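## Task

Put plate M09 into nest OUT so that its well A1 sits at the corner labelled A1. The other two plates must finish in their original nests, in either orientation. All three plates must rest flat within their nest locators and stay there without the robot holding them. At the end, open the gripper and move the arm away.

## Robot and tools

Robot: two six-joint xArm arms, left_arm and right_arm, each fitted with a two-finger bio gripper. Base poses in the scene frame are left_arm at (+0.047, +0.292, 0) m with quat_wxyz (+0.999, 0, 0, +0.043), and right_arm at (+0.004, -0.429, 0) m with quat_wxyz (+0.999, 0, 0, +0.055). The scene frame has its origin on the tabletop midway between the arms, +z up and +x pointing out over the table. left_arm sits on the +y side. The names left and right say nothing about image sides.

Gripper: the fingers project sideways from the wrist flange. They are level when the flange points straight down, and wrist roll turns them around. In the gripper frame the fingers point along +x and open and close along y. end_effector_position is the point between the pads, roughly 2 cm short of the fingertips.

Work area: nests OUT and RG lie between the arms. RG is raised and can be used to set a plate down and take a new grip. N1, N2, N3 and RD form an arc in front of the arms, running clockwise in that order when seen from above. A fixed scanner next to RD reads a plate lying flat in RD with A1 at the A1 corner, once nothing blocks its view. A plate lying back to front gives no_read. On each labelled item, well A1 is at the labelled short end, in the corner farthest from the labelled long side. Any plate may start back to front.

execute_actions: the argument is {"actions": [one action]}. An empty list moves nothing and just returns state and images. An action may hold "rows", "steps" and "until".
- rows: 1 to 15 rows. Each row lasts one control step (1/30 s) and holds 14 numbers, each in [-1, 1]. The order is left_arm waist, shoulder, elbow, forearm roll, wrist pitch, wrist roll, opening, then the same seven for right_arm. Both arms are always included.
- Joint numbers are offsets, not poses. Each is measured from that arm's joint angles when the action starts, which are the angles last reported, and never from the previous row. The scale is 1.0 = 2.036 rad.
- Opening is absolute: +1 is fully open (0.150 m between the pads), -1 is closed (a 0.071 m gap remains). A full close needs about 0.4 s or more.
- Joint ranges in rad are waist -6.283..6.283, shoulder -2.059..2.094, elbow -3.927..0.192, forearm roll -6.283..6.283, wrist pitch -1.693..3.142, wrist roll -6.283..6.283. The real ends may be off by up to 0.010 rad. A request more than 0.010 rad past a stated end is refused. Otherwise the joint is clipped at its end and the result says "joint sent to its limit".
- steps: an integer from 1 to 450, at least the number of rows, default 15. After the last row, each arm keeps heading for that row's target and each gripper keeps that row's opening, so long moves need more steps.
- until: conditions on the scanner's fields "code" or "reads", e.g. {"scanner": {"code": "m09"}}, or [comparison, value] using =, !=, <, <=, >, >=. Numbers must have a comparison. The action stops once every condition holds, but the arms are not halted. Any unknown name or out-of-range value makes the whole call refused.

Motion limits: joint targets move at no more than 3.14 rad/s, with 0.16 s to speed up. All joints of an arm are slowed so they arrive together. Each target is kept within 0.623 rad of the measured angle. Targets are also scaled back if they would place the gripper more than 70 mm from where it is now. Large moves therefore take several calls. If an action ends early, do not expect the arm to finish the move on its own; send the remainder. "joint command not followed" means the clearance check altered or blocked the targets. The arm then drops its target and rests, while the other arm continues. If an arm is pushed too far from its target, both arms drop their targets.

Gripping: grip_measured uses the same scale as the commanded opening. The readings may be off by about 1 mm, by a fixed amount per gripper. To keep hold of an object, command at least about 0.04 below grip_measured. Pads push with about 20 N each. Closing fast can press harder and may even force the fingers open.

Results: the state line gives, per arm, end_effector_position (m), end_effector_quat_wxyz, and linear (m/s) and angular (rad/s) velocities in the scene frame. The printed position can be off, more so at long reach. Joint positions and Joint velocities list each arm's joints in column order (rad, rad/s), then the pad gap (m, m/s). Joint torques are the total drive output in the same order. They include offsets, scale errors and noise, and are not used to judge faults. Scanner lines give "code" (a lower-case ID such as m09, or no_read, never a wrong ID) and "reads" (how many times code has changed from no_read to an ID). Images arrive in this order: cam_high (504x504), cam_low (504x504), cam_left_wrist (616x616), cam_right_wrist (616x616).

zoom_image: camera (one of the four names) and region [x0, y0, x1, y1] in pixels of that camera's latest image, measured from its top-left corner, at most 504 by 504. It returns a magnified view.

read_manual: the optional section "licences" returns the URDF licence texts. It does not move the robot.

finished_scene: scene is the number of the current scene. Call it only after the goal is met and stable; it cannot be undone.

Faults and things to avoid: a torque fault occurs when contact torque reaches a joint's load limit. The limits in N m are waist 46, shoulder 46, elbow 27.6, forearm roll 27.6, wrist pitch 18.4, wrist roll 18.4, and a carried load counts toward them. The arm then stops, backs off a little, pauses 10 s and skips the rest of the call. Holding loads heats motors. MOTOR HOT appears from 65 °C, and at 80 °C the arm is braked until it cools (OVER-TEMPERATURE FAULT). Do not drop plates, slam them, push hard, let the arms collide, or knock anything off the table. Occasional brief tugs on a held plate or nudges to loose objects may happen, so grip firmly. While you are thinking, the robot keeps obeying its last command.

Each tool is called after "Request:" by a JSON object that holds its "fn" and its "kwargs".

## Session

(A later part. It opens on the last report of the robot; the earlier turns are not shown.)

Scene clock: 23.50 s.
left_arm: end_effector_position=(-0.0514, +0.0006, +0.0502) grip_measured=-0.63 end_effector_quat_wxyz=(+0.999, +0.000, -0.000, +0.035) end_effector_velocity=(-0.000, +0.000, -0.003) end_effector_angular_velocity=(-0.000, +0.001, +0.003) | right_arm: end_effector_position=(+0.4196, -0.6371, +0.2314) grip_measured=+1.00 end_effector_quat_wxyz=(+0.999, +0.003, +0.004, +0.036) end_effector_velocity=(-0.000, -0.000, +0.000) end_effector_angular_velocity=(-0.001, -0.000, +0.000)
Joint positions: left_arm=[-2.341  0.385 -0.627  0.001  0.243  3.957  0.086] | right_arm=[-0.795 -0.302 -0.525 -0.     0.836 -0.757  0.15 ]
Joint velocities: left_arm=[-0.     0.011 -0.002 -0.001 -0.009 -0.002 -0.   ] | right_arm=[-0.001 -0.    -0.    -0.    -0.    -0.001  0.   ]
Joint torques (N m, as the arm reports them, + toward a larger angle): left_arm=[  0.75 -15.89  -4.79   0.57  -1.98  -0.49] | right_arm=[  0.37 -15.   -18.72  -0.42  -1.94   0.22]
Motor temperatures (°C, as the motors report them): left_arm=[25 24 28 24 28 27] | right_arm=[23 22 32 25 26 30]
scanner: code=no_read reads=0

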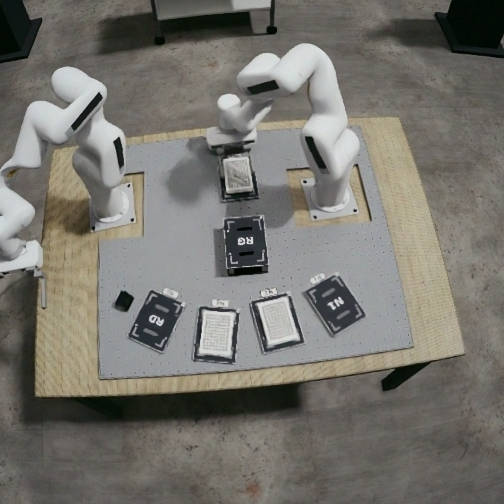

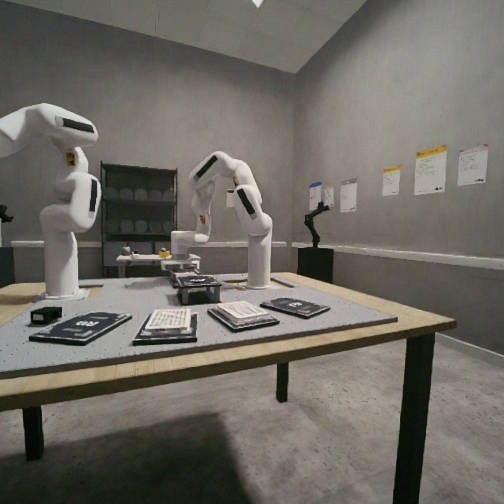

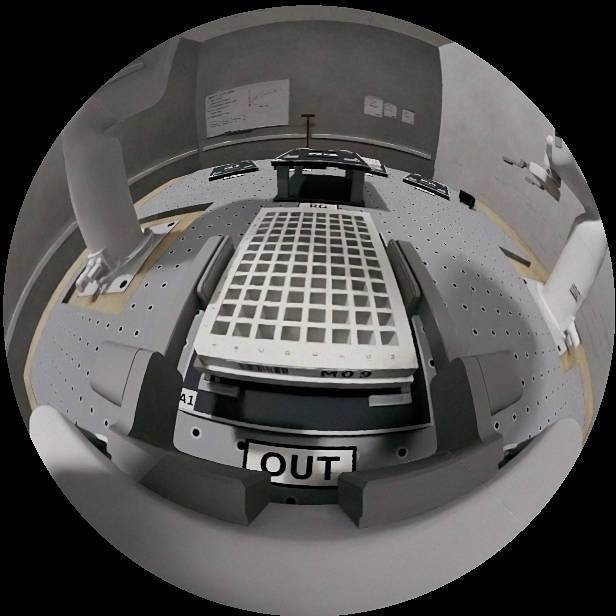

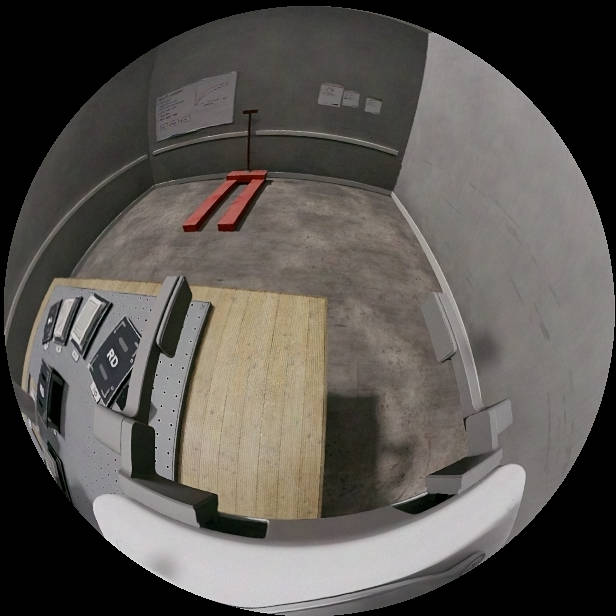

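Request:
{"fn": "execute_actions", "kwargs": {"actions": [{"rows":[[0,0.0117,-0.0029,0,-0.0088,0,-0.75,0,0,0,0,0,0,1]],"steps":10}]}}

Request:
{"fn": "zoom_image", "kwargs": {"camera": "cam_left_wrist", "region": [170, 330, 450, 450]}}

Request:
{"fn": "zoom_image", "kwargs": {"camera": "cam_high", "region": [205, 145, 270, 210]}}

Scene clock: 24.20 s.
left_arm: end_effector_position=(-0.0514, +0.0006, +0.0439) grip_measured=-0.63 end_effector_quat_wxyz=(+0.999, +0.000, -0.000, +0.035) end_effector_velocity=(-0.002, -0.002, -0.002) end_effector_angular_velocity=(-0.005, +0.004, -0.002) | right_arm: end_effector_position=(+0.4196, -0.6371, +0.2314) grip_measured=+1.00 end_effector_quat_wxyz=(+0.999, +0.003, +0.004, +0.036) end_effector_velocity=(+0.000, +0.000, -0.000) end_effector_angular_velocity=(+0.001, -0.000, +0.000)
Joint positions: left_arm=[-2.341  0.408 -0.632  0.001  0.226  3.957  0.086] | right_arm=[-0.795 -0.302 -0.525 -0.     0.836 -0.757  0.15 ]
Joint velocities: left_arm=[-0.001  0.009 -0.006  0.001 -0.01   0.    -0.   ] | right_arm=[ 0.     0.     0.     0.001 -0.    -0.001  0.   ]
Joint torques (N m, as the arm reports them, + toward a larger angle): left_arm=[  1.08 -16.03  -4.51   0.81  -1.99  -0.68] | right_arm=[ -0.22 -14.68 -18.5   -0.95  -1.75   0.2 ]
Motor temperatures (°C, as the motors report them): left_arm=[25 24 28 24 28 27] | right_arm=[23 22 32 25 26 30]
scanner: code=no_read reads=0

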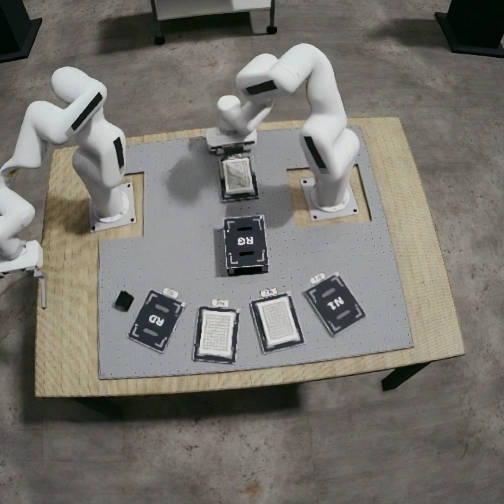

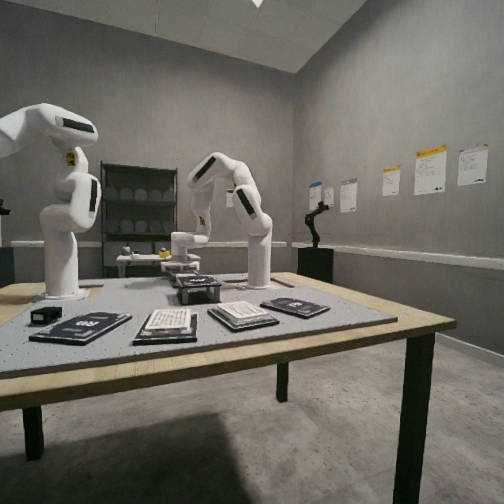

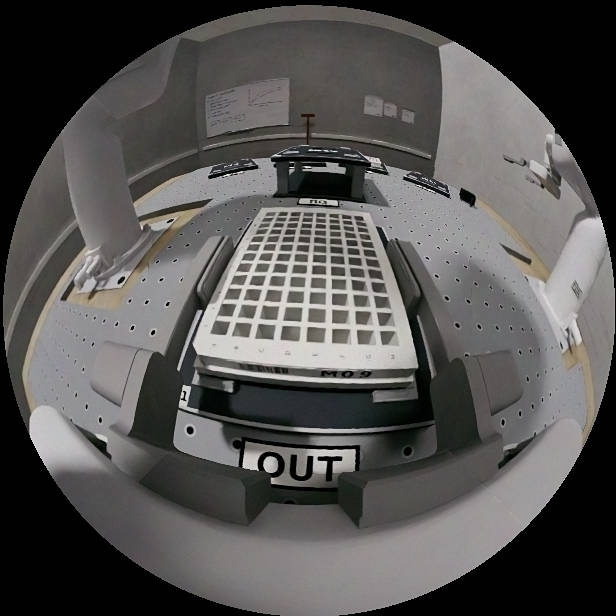

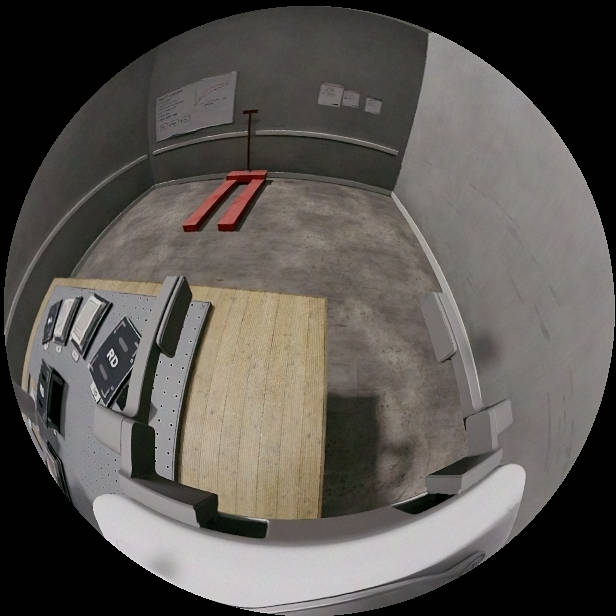

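Region (170, 330, 450, 450) of cam_left_wrist's 616x616 image, scaled by 1.800, with more detail than that image has; it fills the top 216 rows of this view, and the rest is white.

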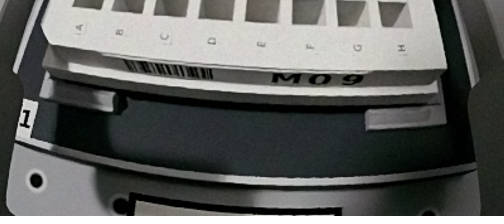

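Region (205, 145, 270, 210) of cam_high's 504x504 image, scaled by 7.754, with more detail than that image has.

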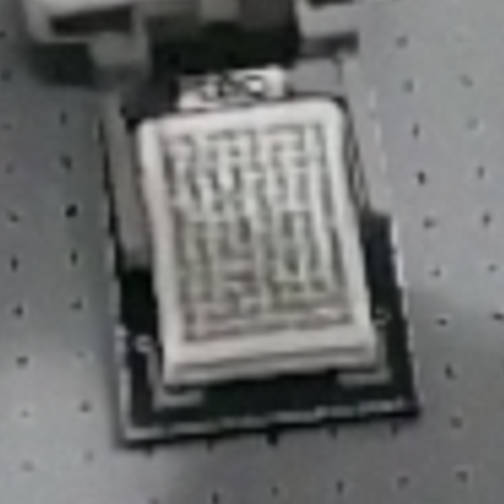

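Consistent. Lower 4.5 mm.

Request:
{"fn": "execute_actions", "kwargs": {"actions": [{"rows":[[0,0.0083,-0.0023,0,-0.0064,0,-0.75,0,0,0,0,0,0,1]],"steps":10}]}}

Request:
{"fn": "zoom_image", "kwargs": {"camera": "cam_left_wrist", "region": [140, 190, 480, 450]}}

Request:
{"fn": "zoom_image", "kwargs": {"camera": "cam_high", "region": [205, 145, 270, 210]}}

Scene clock: 24.83 s.
left_arm: end_effector_position=(-0.0516, +0.0001, +0.0397) grip_measured=-0.63 end_effector_quat_wxyz=(+0.999, -0.000, -0.000, +0.035) end_effector_velocity=(-0.000, +0.001, -0.002) end_effector_angular_velocity=(+0.000, +0.001, +0.003) | right_arm: end_effector_position=(+0.4196, -0.6371, +0.2314) grip_measured=+1.00 end_effector_quat_wxyz=(+0.999, +0.003, +0.004, +0.036) end_effector_velocity=(-0.000, -0.000, -0.000) end_effector_angular_velocity=(+0.000, +0.001, -0.001)
Joint positions: left_arm=[-2.341  0.423 -0.637  0.001  0.214  3.957  0.086] | right_arm=[-0.795 -0.302 -0.525 -0.     0.836 -0.757  0.15 ]
Joint velocities: left_arm=[-0.001  0.005 -0.002 -0.003 -0.004 -0.002  0.   ] | right_arm=[-0.     0.     0.    -0.     0.     0.001  0.   ]
Joint torques (N m, as the arm reports them, + toward a larger angle): left_arm=[  0.14 -14.55  -4.04   0.38  -2.53  -1.13] | right_arm=[  0.44 -15.42 -18.47  -0.43  -1.93   0.  ]
Motor temperatures (°C, as the motors report them): left_arm=[25 24 28 24 28 27] | right_arm=[23 22 32 25 26 30]
scanner: code=no_read reads=0

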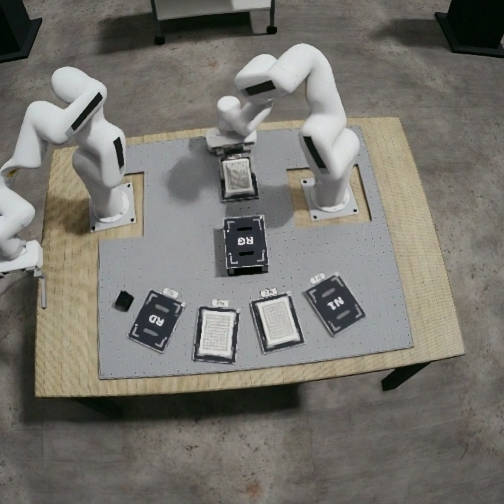

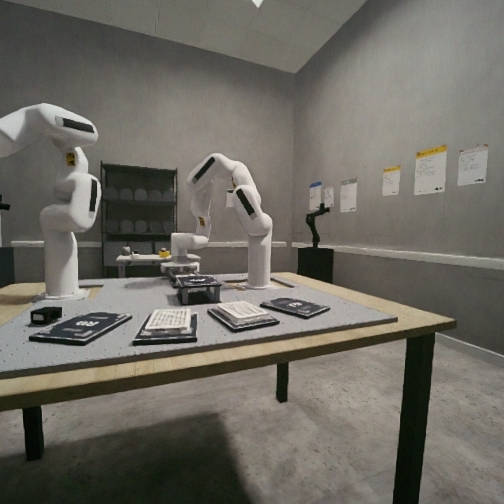

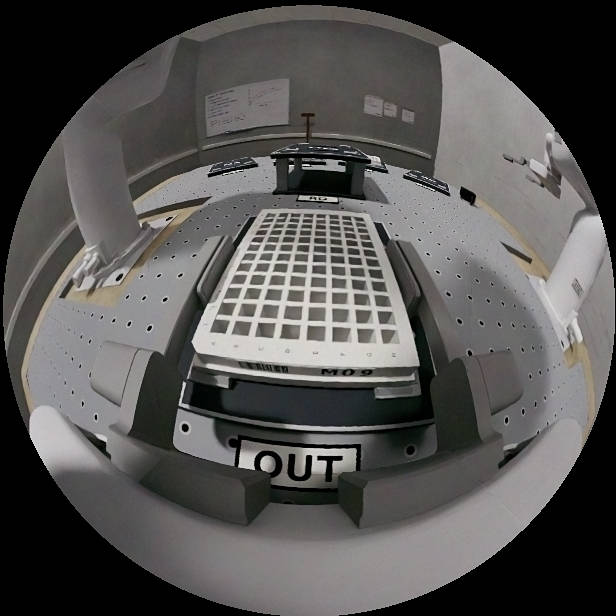

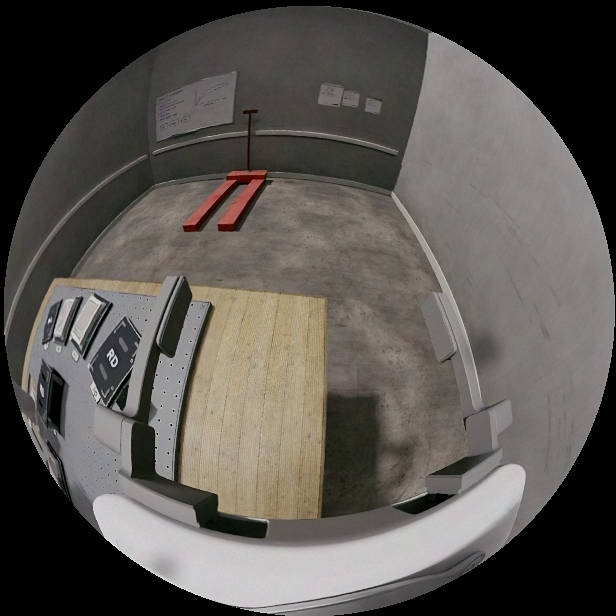

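Region (140, 190, 480, 450) of cam_left_wrist's 616x616 image, scaled by 1.482, with more detail than that image has; it fills the top 385 rows of this view, and the rest is white.

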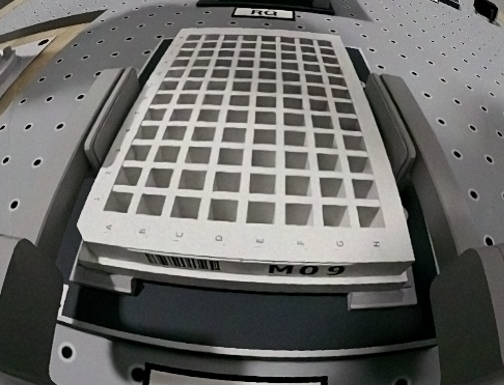

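Region (205, 145, 270, 210) of cam_high's 504x504 image, scaled by 7.754, with more detail than that image has.

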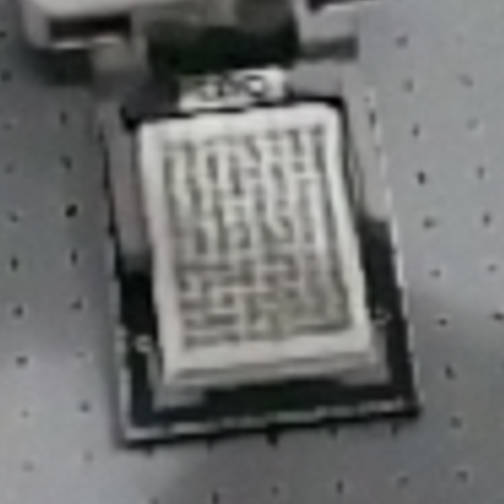

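Request:
{"fn": "execute_actions", "kwargs": {"actions": [{"rows":[[0,-0.0054,0.0015,0,0.004,0,-0.75,0,0,0,0,0,0,1],[0,-0.0054,0.0015,0,0.004,0,-0.75,0,0,0,0,0,0,1],[0,-0.0054,0.0015,0,0.004,0,-0.75,0,0,0,0,0,0,1],[0,-0.0054,0.0015,0,0.004,0,-0.75,0,0,0,0,0,0,1],[0,-0.0054,0.0015,0,0.004,0,-0.75,0,0,0,0,0,0,1],[0.002,-0.0066,0.0037,0,0.003,0.002,-0.75,0,0,0,0,0,0,1]],"steps":13}]}}

Request:
{"fn": "zoom_image", "kwargs": {"camera": "cam_left_wrist", "region": [170, 330, 450, 450]}}

Scene clock: 25.70 s.
left_arm: end_effector_position=(-0.0496, +0.0006, +0.0425) grip_measured=-0.63 end_effector_quat_wxyz=(+0.999, +0.000, -0.000, +0.035) end_effector_velocity=(+0.001, -0.003, +0.002) end_effector_angular_velocity=(-0.008, +0.005, -0.003) | right_arm: end_effector_position=(+0.4196, -0.6371, +0.2314) grip_measured=+1.00 end_effector_quat_wxyz=(+0.999, +0.003, +0.004, +0.036) end_effector_velocity=(+0.000, -0.000, +0.000) end_effector_angular_velocity=(+0.001, -0.001, -0.003)
Joint positions: left_arm=[-2.337  0.411 -0.63   0.001  0.22   3.961  0.086] | right_arm=[-0.795 -0.302 -0.525 -0.     0.836 -0.757  0.15 ]
Joint velocities: left_arm=[ 0.007 -0.008  0.     0.004 -0.001  0.006  0.   ] | right_arm=[-0.    -0.    -0.     0.002  0.     0.002  0.   ]
Joint torques (N m, as the arm reports them, + toward a larger angle): left_arm=[  1.18 -15.86  -4.63   0.63  -2.24  -0.52] | right_arm=[  0.15 -15.27 -18.34  -0.35  -1.81   0.3 ]
Motor temperatures (°C, as the motors report them): left_arm=[25 24 28 24 28 27] | right_arm=[23 22 33 25 26 30]
scanner: code=no_read reads=0

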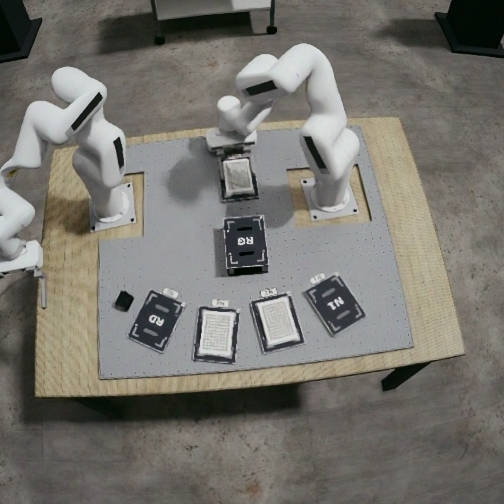

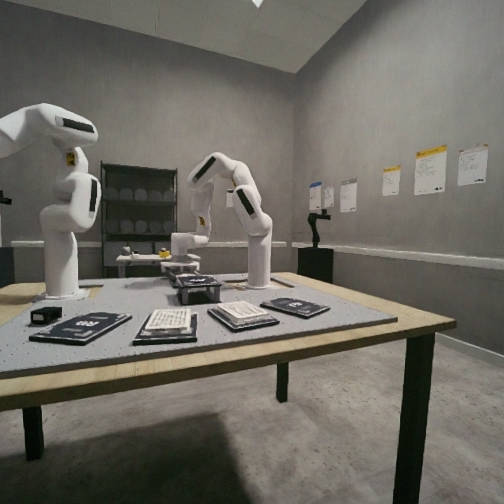

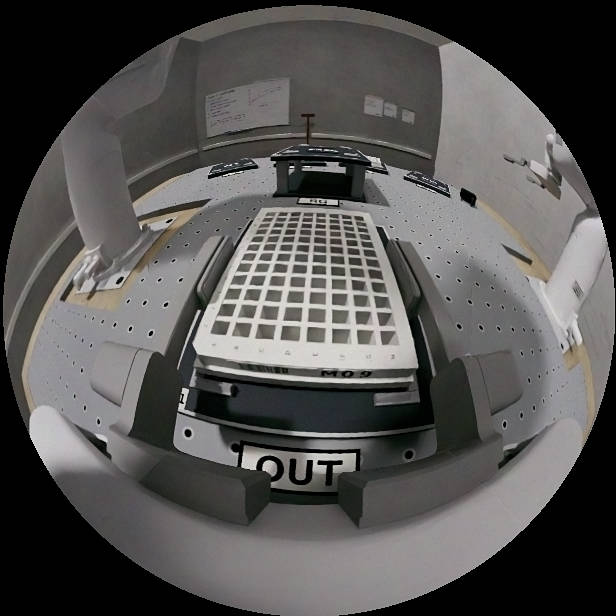

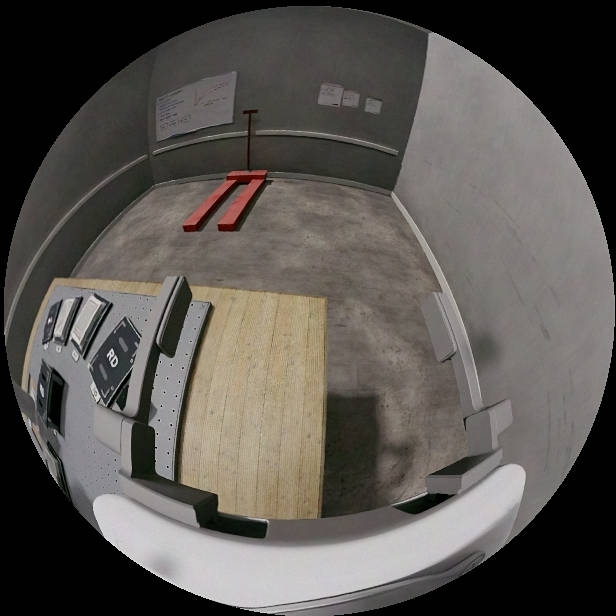

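Region (170, 330, 450, 450) of cam_left_wrist's 616x616 image, scaled by 1.800, with more detail than that image has; it fills the top 216 rows of this view, and the rest is white.

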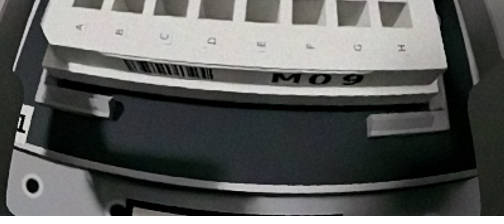

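It sprang back level. Lower again 3.5 mm.

Request:
{"fn": "execute_actions", "kwargs": {"actions": [{"rows":[[0,0.0064,-0.0018,0,-0.0048,0,-0.75,0,0,0,0,0,0,1]],"steps":10}]}}

Request:
{"fn": "zoom_image", "kwargs": {"camera": "cam_left_wrist", "region": [140, 190, 480, 450]}}

Request:
{"fn": "zoom_image", "kwargs": {"camera": "cam_high", "region": [205, 145, 270, 210]}}

Scene clock: 26.73 s.
left_arm: end_effector_position=(-0.0499, +0.0001, +0.0394) grip_measured=-0.63 end_effector_quat_wxyz=(+0.999, -0.000, +0.000, +0.035) end_effector_velocity=(+0.000, +0.000, -0.002) end_effector_angular_velocity=(+0.001, -0.001, +0.001) | right_arm: end_effector_position=(+0.4196, -0.6371, +0.2314) grip_measured=+1.00 end_effector_quat_wxyz=(+0.999, +0.003, +0.004, +0.036) end_effector_velocity=(-0.000, +0.000, -0.000) end_effector_angular_velocity=(+0.000, +0.001, +0.001)
Joint positions: left_arm=[-2.337  0.423 -0.634  0.001  0.211  3.961  0.086] | right_arm=[-0.795 -0.302 -0.525 -0.     0.836 -0.757  0.15 ]
Joint velocities: left_arm=[ 0.     0.006 -0.001 -0.001 -0.004 -0.     0.   ] | right_arm=[ 0.  0.  0. -0.  0. -0.  0.]
Joint torques (N m, as the arm reports them, + toward a larger angle): left_arm=[  0.54 -15.18  -3.68   0.46  -1.82  -0.96] | right_arm=[  0.23 -14.94 -18.3   -0.78  -1.74   0.23]
Motor temperatures (°C, as the motors report them): left_arm=[25 24 28 24 28 27] | right_arm=[23 22 33 25 26 30]
scanner: code=no_read reads=0

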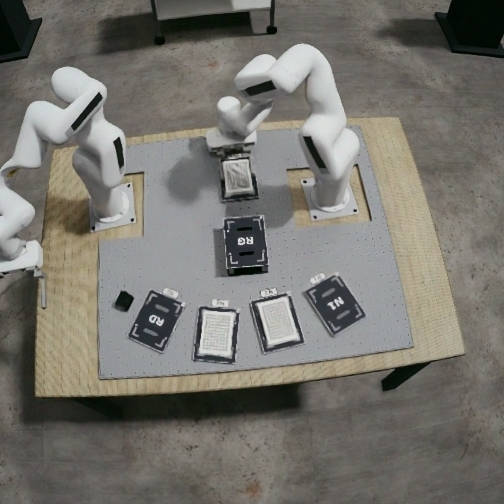

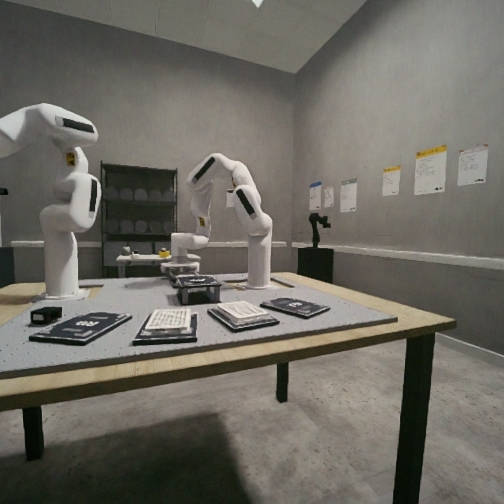

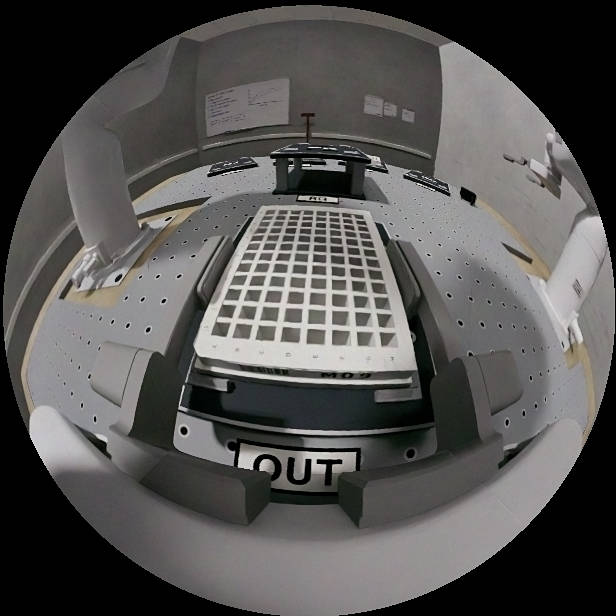

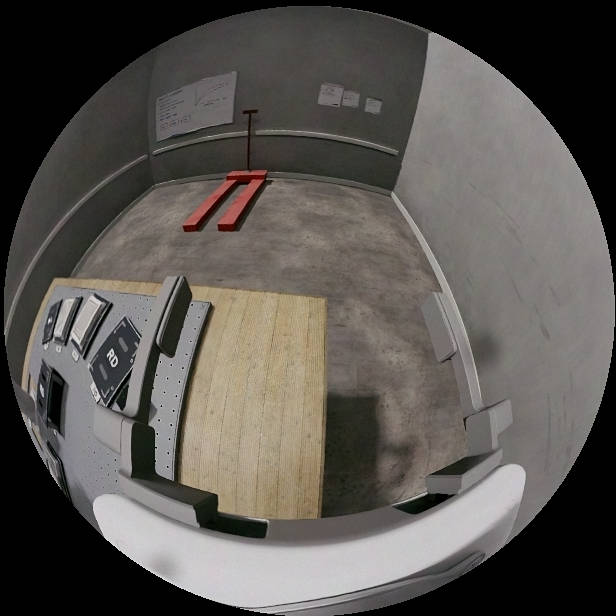

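Region (140, 190, 480, 450) of cam_left_wrist's 616x616 image, scaled by 1.482, with more detail than that image has; it fills the top 385 rows of this view, and the rest is white.

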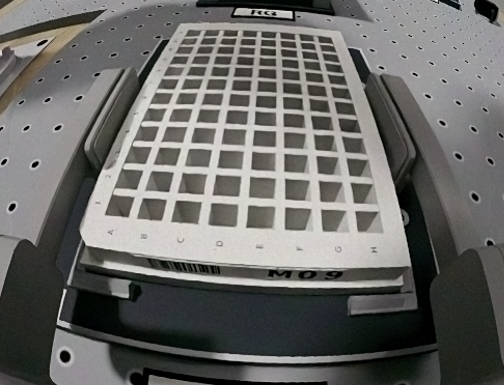

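Region (205, 145, 270, 210) of cam_high's 504x504 image, scaled by 7.754, with more detail than that image has.

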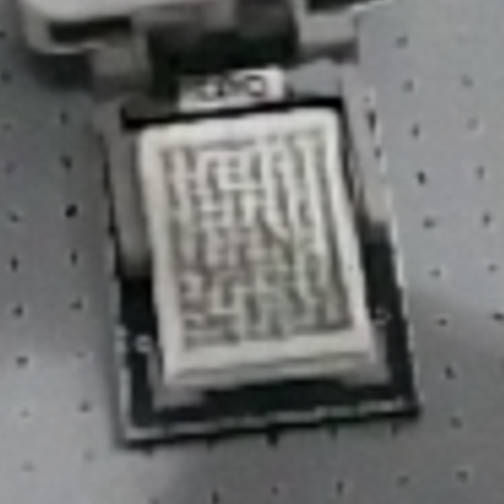

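Request:
{"fn": "execute_actions", "kwargs": {"actions": [{"rows":[[-0.0011,0.0003,-0.0011,0,0.0008,-0.0011,-0.75,0,0,0,0,0,0,1]],"steps":8}]}}

Request:
{"fn": "zoom_image", "kwargs": {"camera": "cam_left_wrist", "region": [140, 190, 480, 450]}}

Scene clock: 27.37 s.
left_arm: end_effector_position=(-0.0507, +0.0002, +0.0393) grip_measured=-0.63 end_effector_quat_wxyz=(+0.999, +0.000, -0.000, +0.035) end_effector_velocity=(-0.001, +0.000, +0.000) end_effector_angular_velocity=(-0.000, +0.001, +0.002) | right_arm: end_effector_position=(+0.4196, -0.6371, +0.2314) grip_measured=+1.00 end_effector_quat_wxyz=(+0.999, +0.003, +0.004, +0.036) end_effector_velocity=(-0.000, -0.000, -0.000) end_effector_angular_velocity=(+0.000, +0.000, +0.000)
Joint positions: left_arm=[-2.339  0.424 -0.636  0.001  0.212  3.959  0.086] | right_arm=[-0.795 -0.302 -0.525 -0.     0.836 -0.757  0.15 ]
Joint velocities: left_arm=[-0.002  0.    -0.003 -0.002  0.001 -0.003 -0.   ] | right_arm=[-0.001 -0.     0.     0.     0.001 -0.001  0.   ]
Joint torques (N m, as the arm reports them, + toward a larger angle): left_arm=[ -0.06 -15.73  -3.38   0.21  -1.55  -1.54] | right_arm=[ -0.09 -15.85 -18.14  -0.53  -1.82   0.05]
Motor temperatures (°C, as the motors report them): left_arm=[25 24 28 24 28 27] | right_arm=[23 22 33 25 26 30]
scanner: code=no_read reads=0

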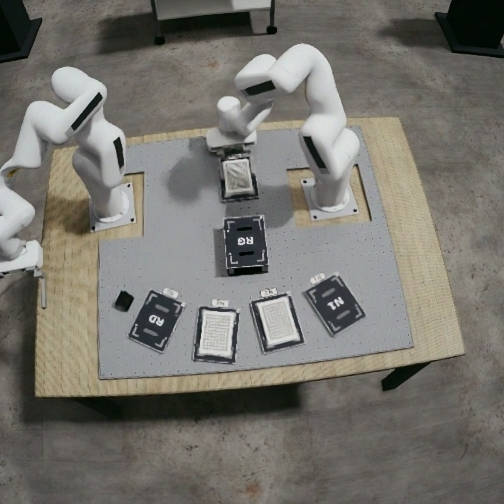

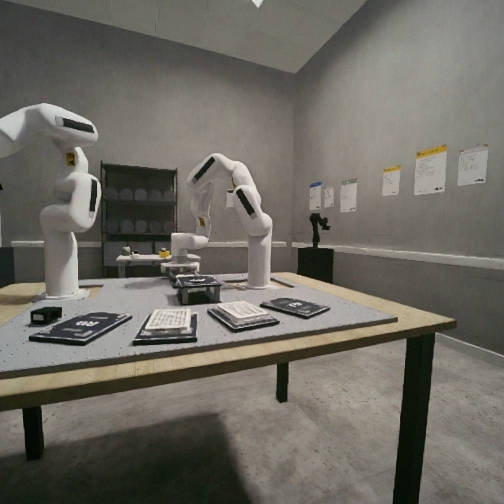

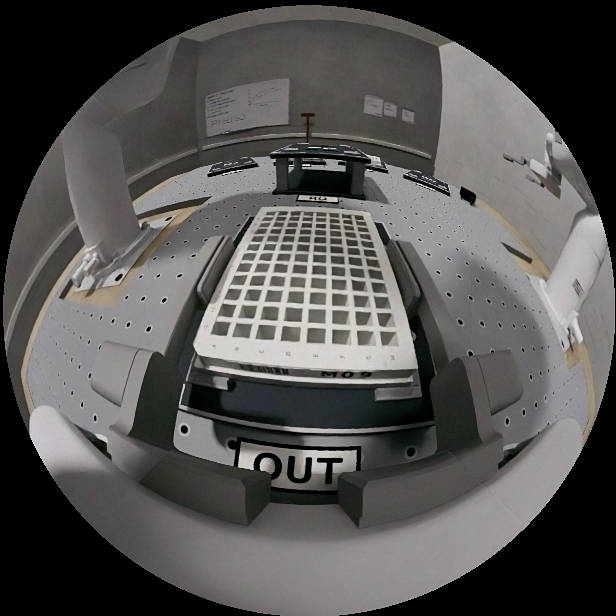

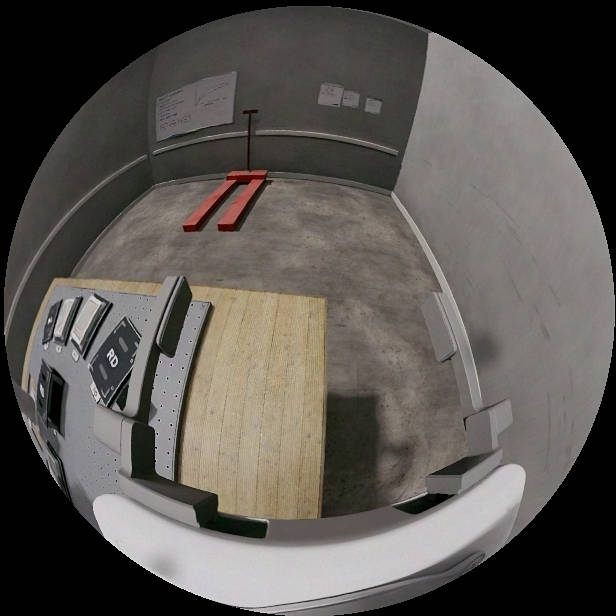

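Region (140, 190, 480, 450) of cam_left_wrist's 616x616 image, scaled by 1.482, with more detail than that image has; it fills the top 385 rows of this view, and the rest is white.

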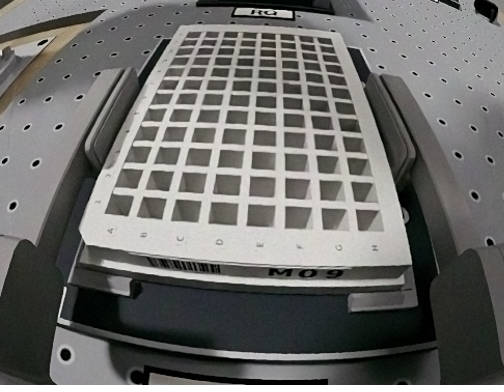

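Request:
{"fn": "execute_actions", "kwargs": {"actions": [{"rows":[[0,0.0018,-0.0005,0,-0.0013,0.001,-0.75,0,0,0,0,0,0,1],[0,0.0018,-0.0005,0,-0.0013,0.001,-0.75,0,0,0,0,0,0,1],[0,0.0018,-0.0005,0,-0.0013,0.001,-0.75,0,0,0,0,0,0,1],[0,0.0018,-0.0005,0,-0.0013,0.001,-0.75,0,0,0,0,0,0,1],[0,0.0018,-0.0005,0,-0.0013,0.001,-0.75,0,0,0,0,0,0,1],[0,0.0018,-0.0005,0,-0.0013,0.001,-0.66,0,0,0,0,0,0,1],[0,0.0018,-0.0005,0,-0.0013,0.001,-0.62,0,0,0,0,0,0,1],[0,0.0018,-0.0005,0,-0.0013,0.001,-0.58,0,0,0,0,0,0,1],[0,0.0018,-0.0005,0,-0.0013,0.001,-0.5,0,0,0,0,0,0,1],[0,0.0018,-0.0005,0,-0.0013,0.001,-0.3,0,0,0,0,0,0,1]],"steps":14}]}}

Request:
{"fn": "execute_actions", "kwargs": {"actions": [{"rows":[[0,-0.13,0.01,0,0.12,0,0,0,0,0,0,0,0,1]],"steps":18}]}}

Request:
{"fn": "zoom_image", "kwargs": {"camera": "cam_left_wrist", "region": [180, 220, 440, 460]}}

Request:
{"fn": "zoom_image", "kwargs": {"camera": "cam_high", "region": [205, 145, 270, 210]}}

Scene clock: 28.43 s.
left_arm: end_effector_position=(-0.0504, +0.0003, +0.0381) grip_measured=-0.30 end_effector_quat_wxyz=(+0.999, +0.001, -0.001, +0.034) end_effector_velocity=(-0.002, -0.003, +0.001) end_effector_angular_velocity=(-0.008, +0.006, -0.001) | right_arm: end_effector_position=(+0.4196, -0.6371, +0.2314) grip_measured=+1.00 end_effector_quat_wxyz=(+0.999, +0.003, +0.004, +0.036) end_effector_velocity=(-0.000, -0.000, +0.000) end_effector_angular_velocity=(+0.001, -0.000, -0.003)
Joint positions: left_arm=[-2.339  0.428 -0.636  0.001  0.21   3.961  0.099] | right_arm=[-0.795 -0.302 -0.525 -0.     0.836 -0.757  0.15 ]
Joint velocities: left_arm=[ 0.001 -0.001 -0.006  0.    -0.002  0.002  0.001] | right_arm=[-0.     0.    -0.     0.001  0.001  0.002  0.   ]
Joint torques (N m, as the arm reports them, + toward a larger angle): left_arm=[  0.73 -16.22  -4.44   0.66  -2.11  -0.55] | right_arm=[  0.26 -16.06 -18.25  -0.65  -2.12   0.08]
Motor temperatures (°C, as the motors report them): left_arm=[25 24 28 24 28 27] | right_arm=[23 22 33 25 27 30]
scanner: code=no_read reads=0

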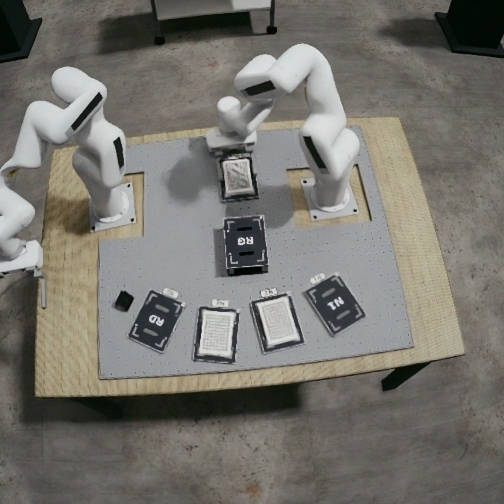

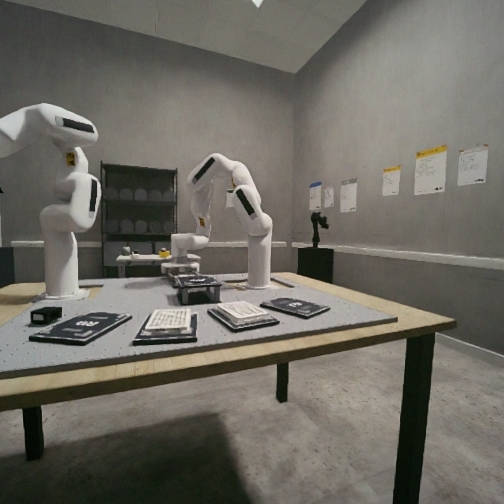

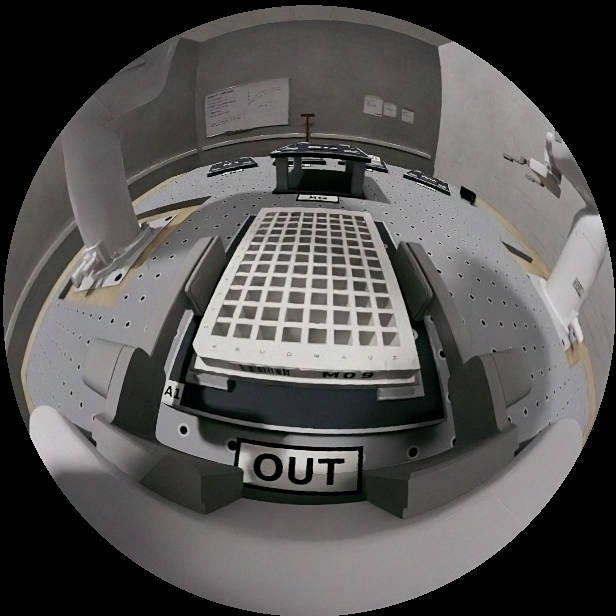

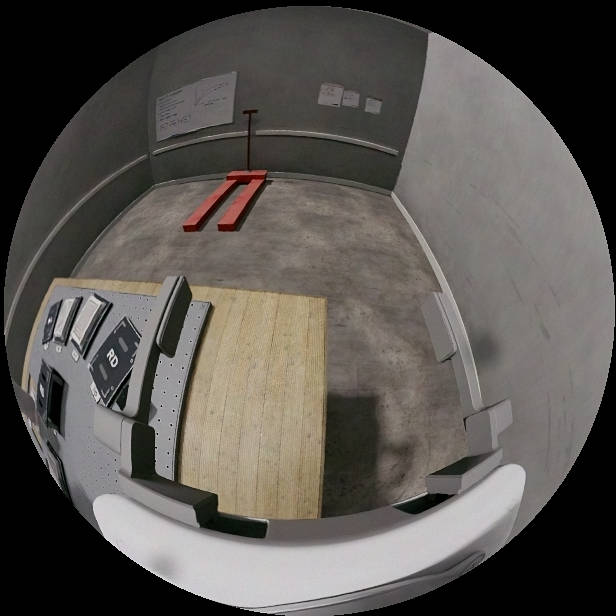

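Scene clock: 29.03 s.
left_arm: end_effector_position=(-0.0534, -0.0033, +0.1174) grip_measured=+0.00 end_effector_quat_wxyz=(+0.999, +0.001, -0.001, +0.034) end_effector_velocity=(-0.001, -0.002, +0.008) end_effector_angular_velocity=(-0.004, +0.003, -0.001) | right_arm: end_effector_position=(+0.4196, -0.6371, +0.2314) grip_measured=+1.00 end_effector_quat_wxyz=(+0.999, +0.003, +0.004, +0.036) end_effector_velocity=(-0.000, +0.000, -0.000) end_effector_angular_velocity=(+0.000, +0.001, +0.001)
Joint positions: left_arm=[-2.339  0.166 -0.615  0.001  0.452  3.961  0.11 ] | right_arm=[-0.795 -0.302 -0.525 -0.     0.836 -0.757  0.15 ]
Joint velocities: left_arm=[ 0.001 -0.022 -0.003  0.001  0.02   0.001  0.   ] | right_arm=[-0.     0.    -0.    -0.     0.    -0.001  0.   ]
Joint torques (N m, as the arm reports them, + toward a larger angle): left_arm=[  0.39 -14.08  -6.27   0.62  -2.12  -0.52] | right_arm=[  0.79 -14.8  -18.66   0.22  -1.91  -0.07]
Motor temperatures (°C, as the motors report them): left_arm=[25 24 28 24 28 27] | right_arm=[23 22 33 25 27 30]
scanner: code=no_read reads=0

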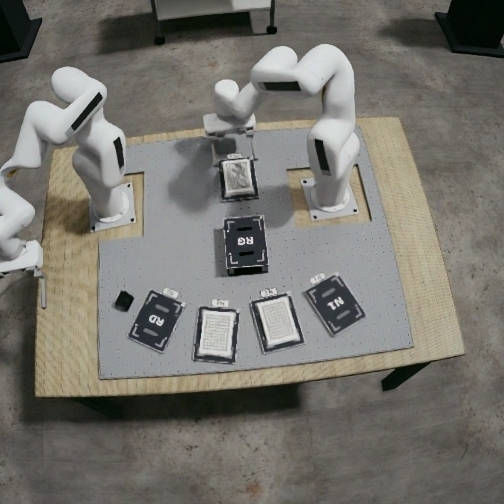

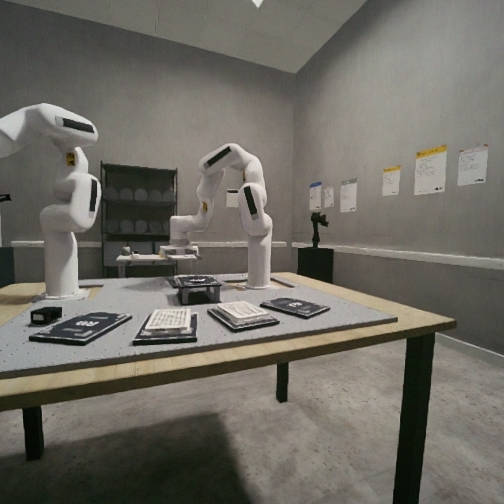

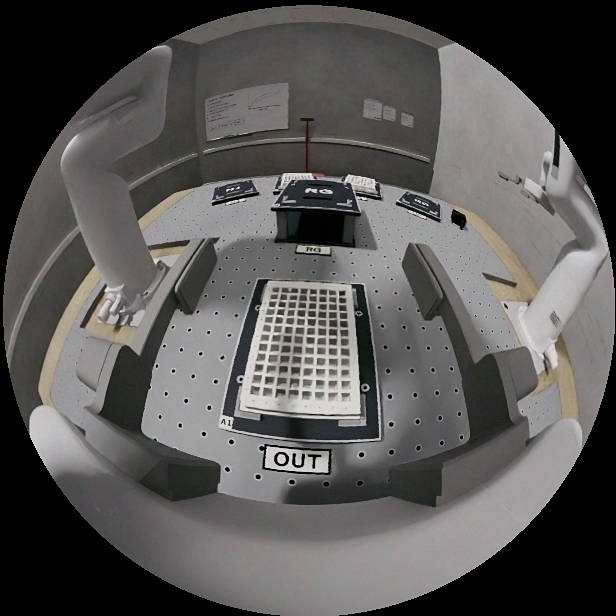

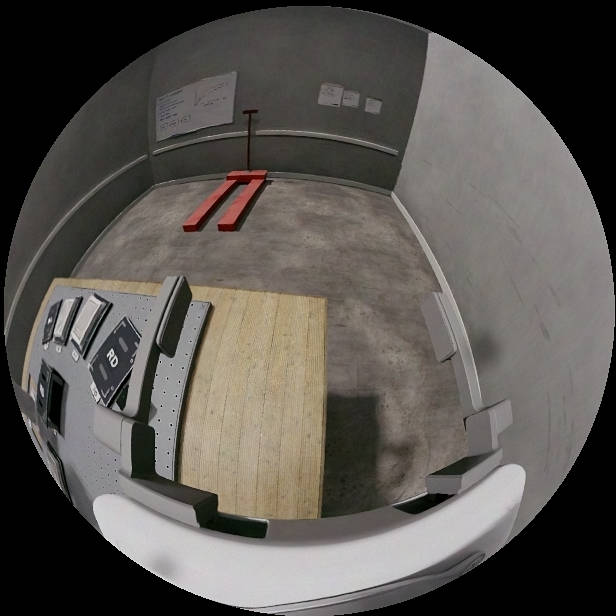

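Region (180, 220, 440, 460) of cam_left_wrist's 616x616 image, scaled by 1.938, with more detail than that image has; it fills the top 465 rows of this view, and the rest is white.

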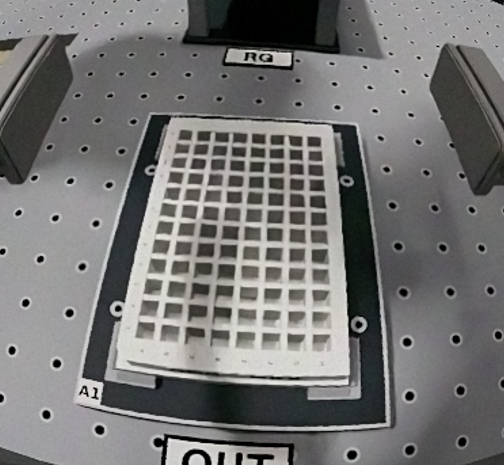

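Region (205, 145, 270, 210) of cam_high's 504x504 image, scaled by 7.754, with more detail than that image has.

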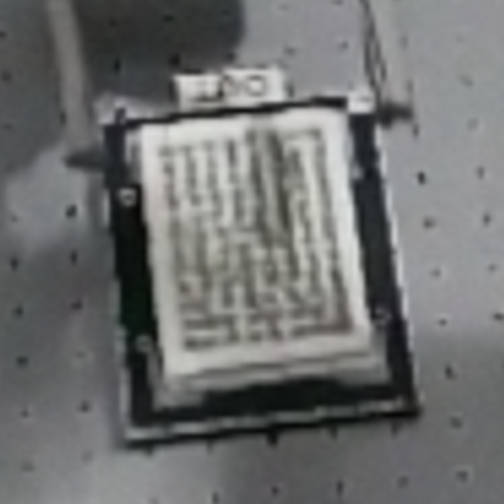

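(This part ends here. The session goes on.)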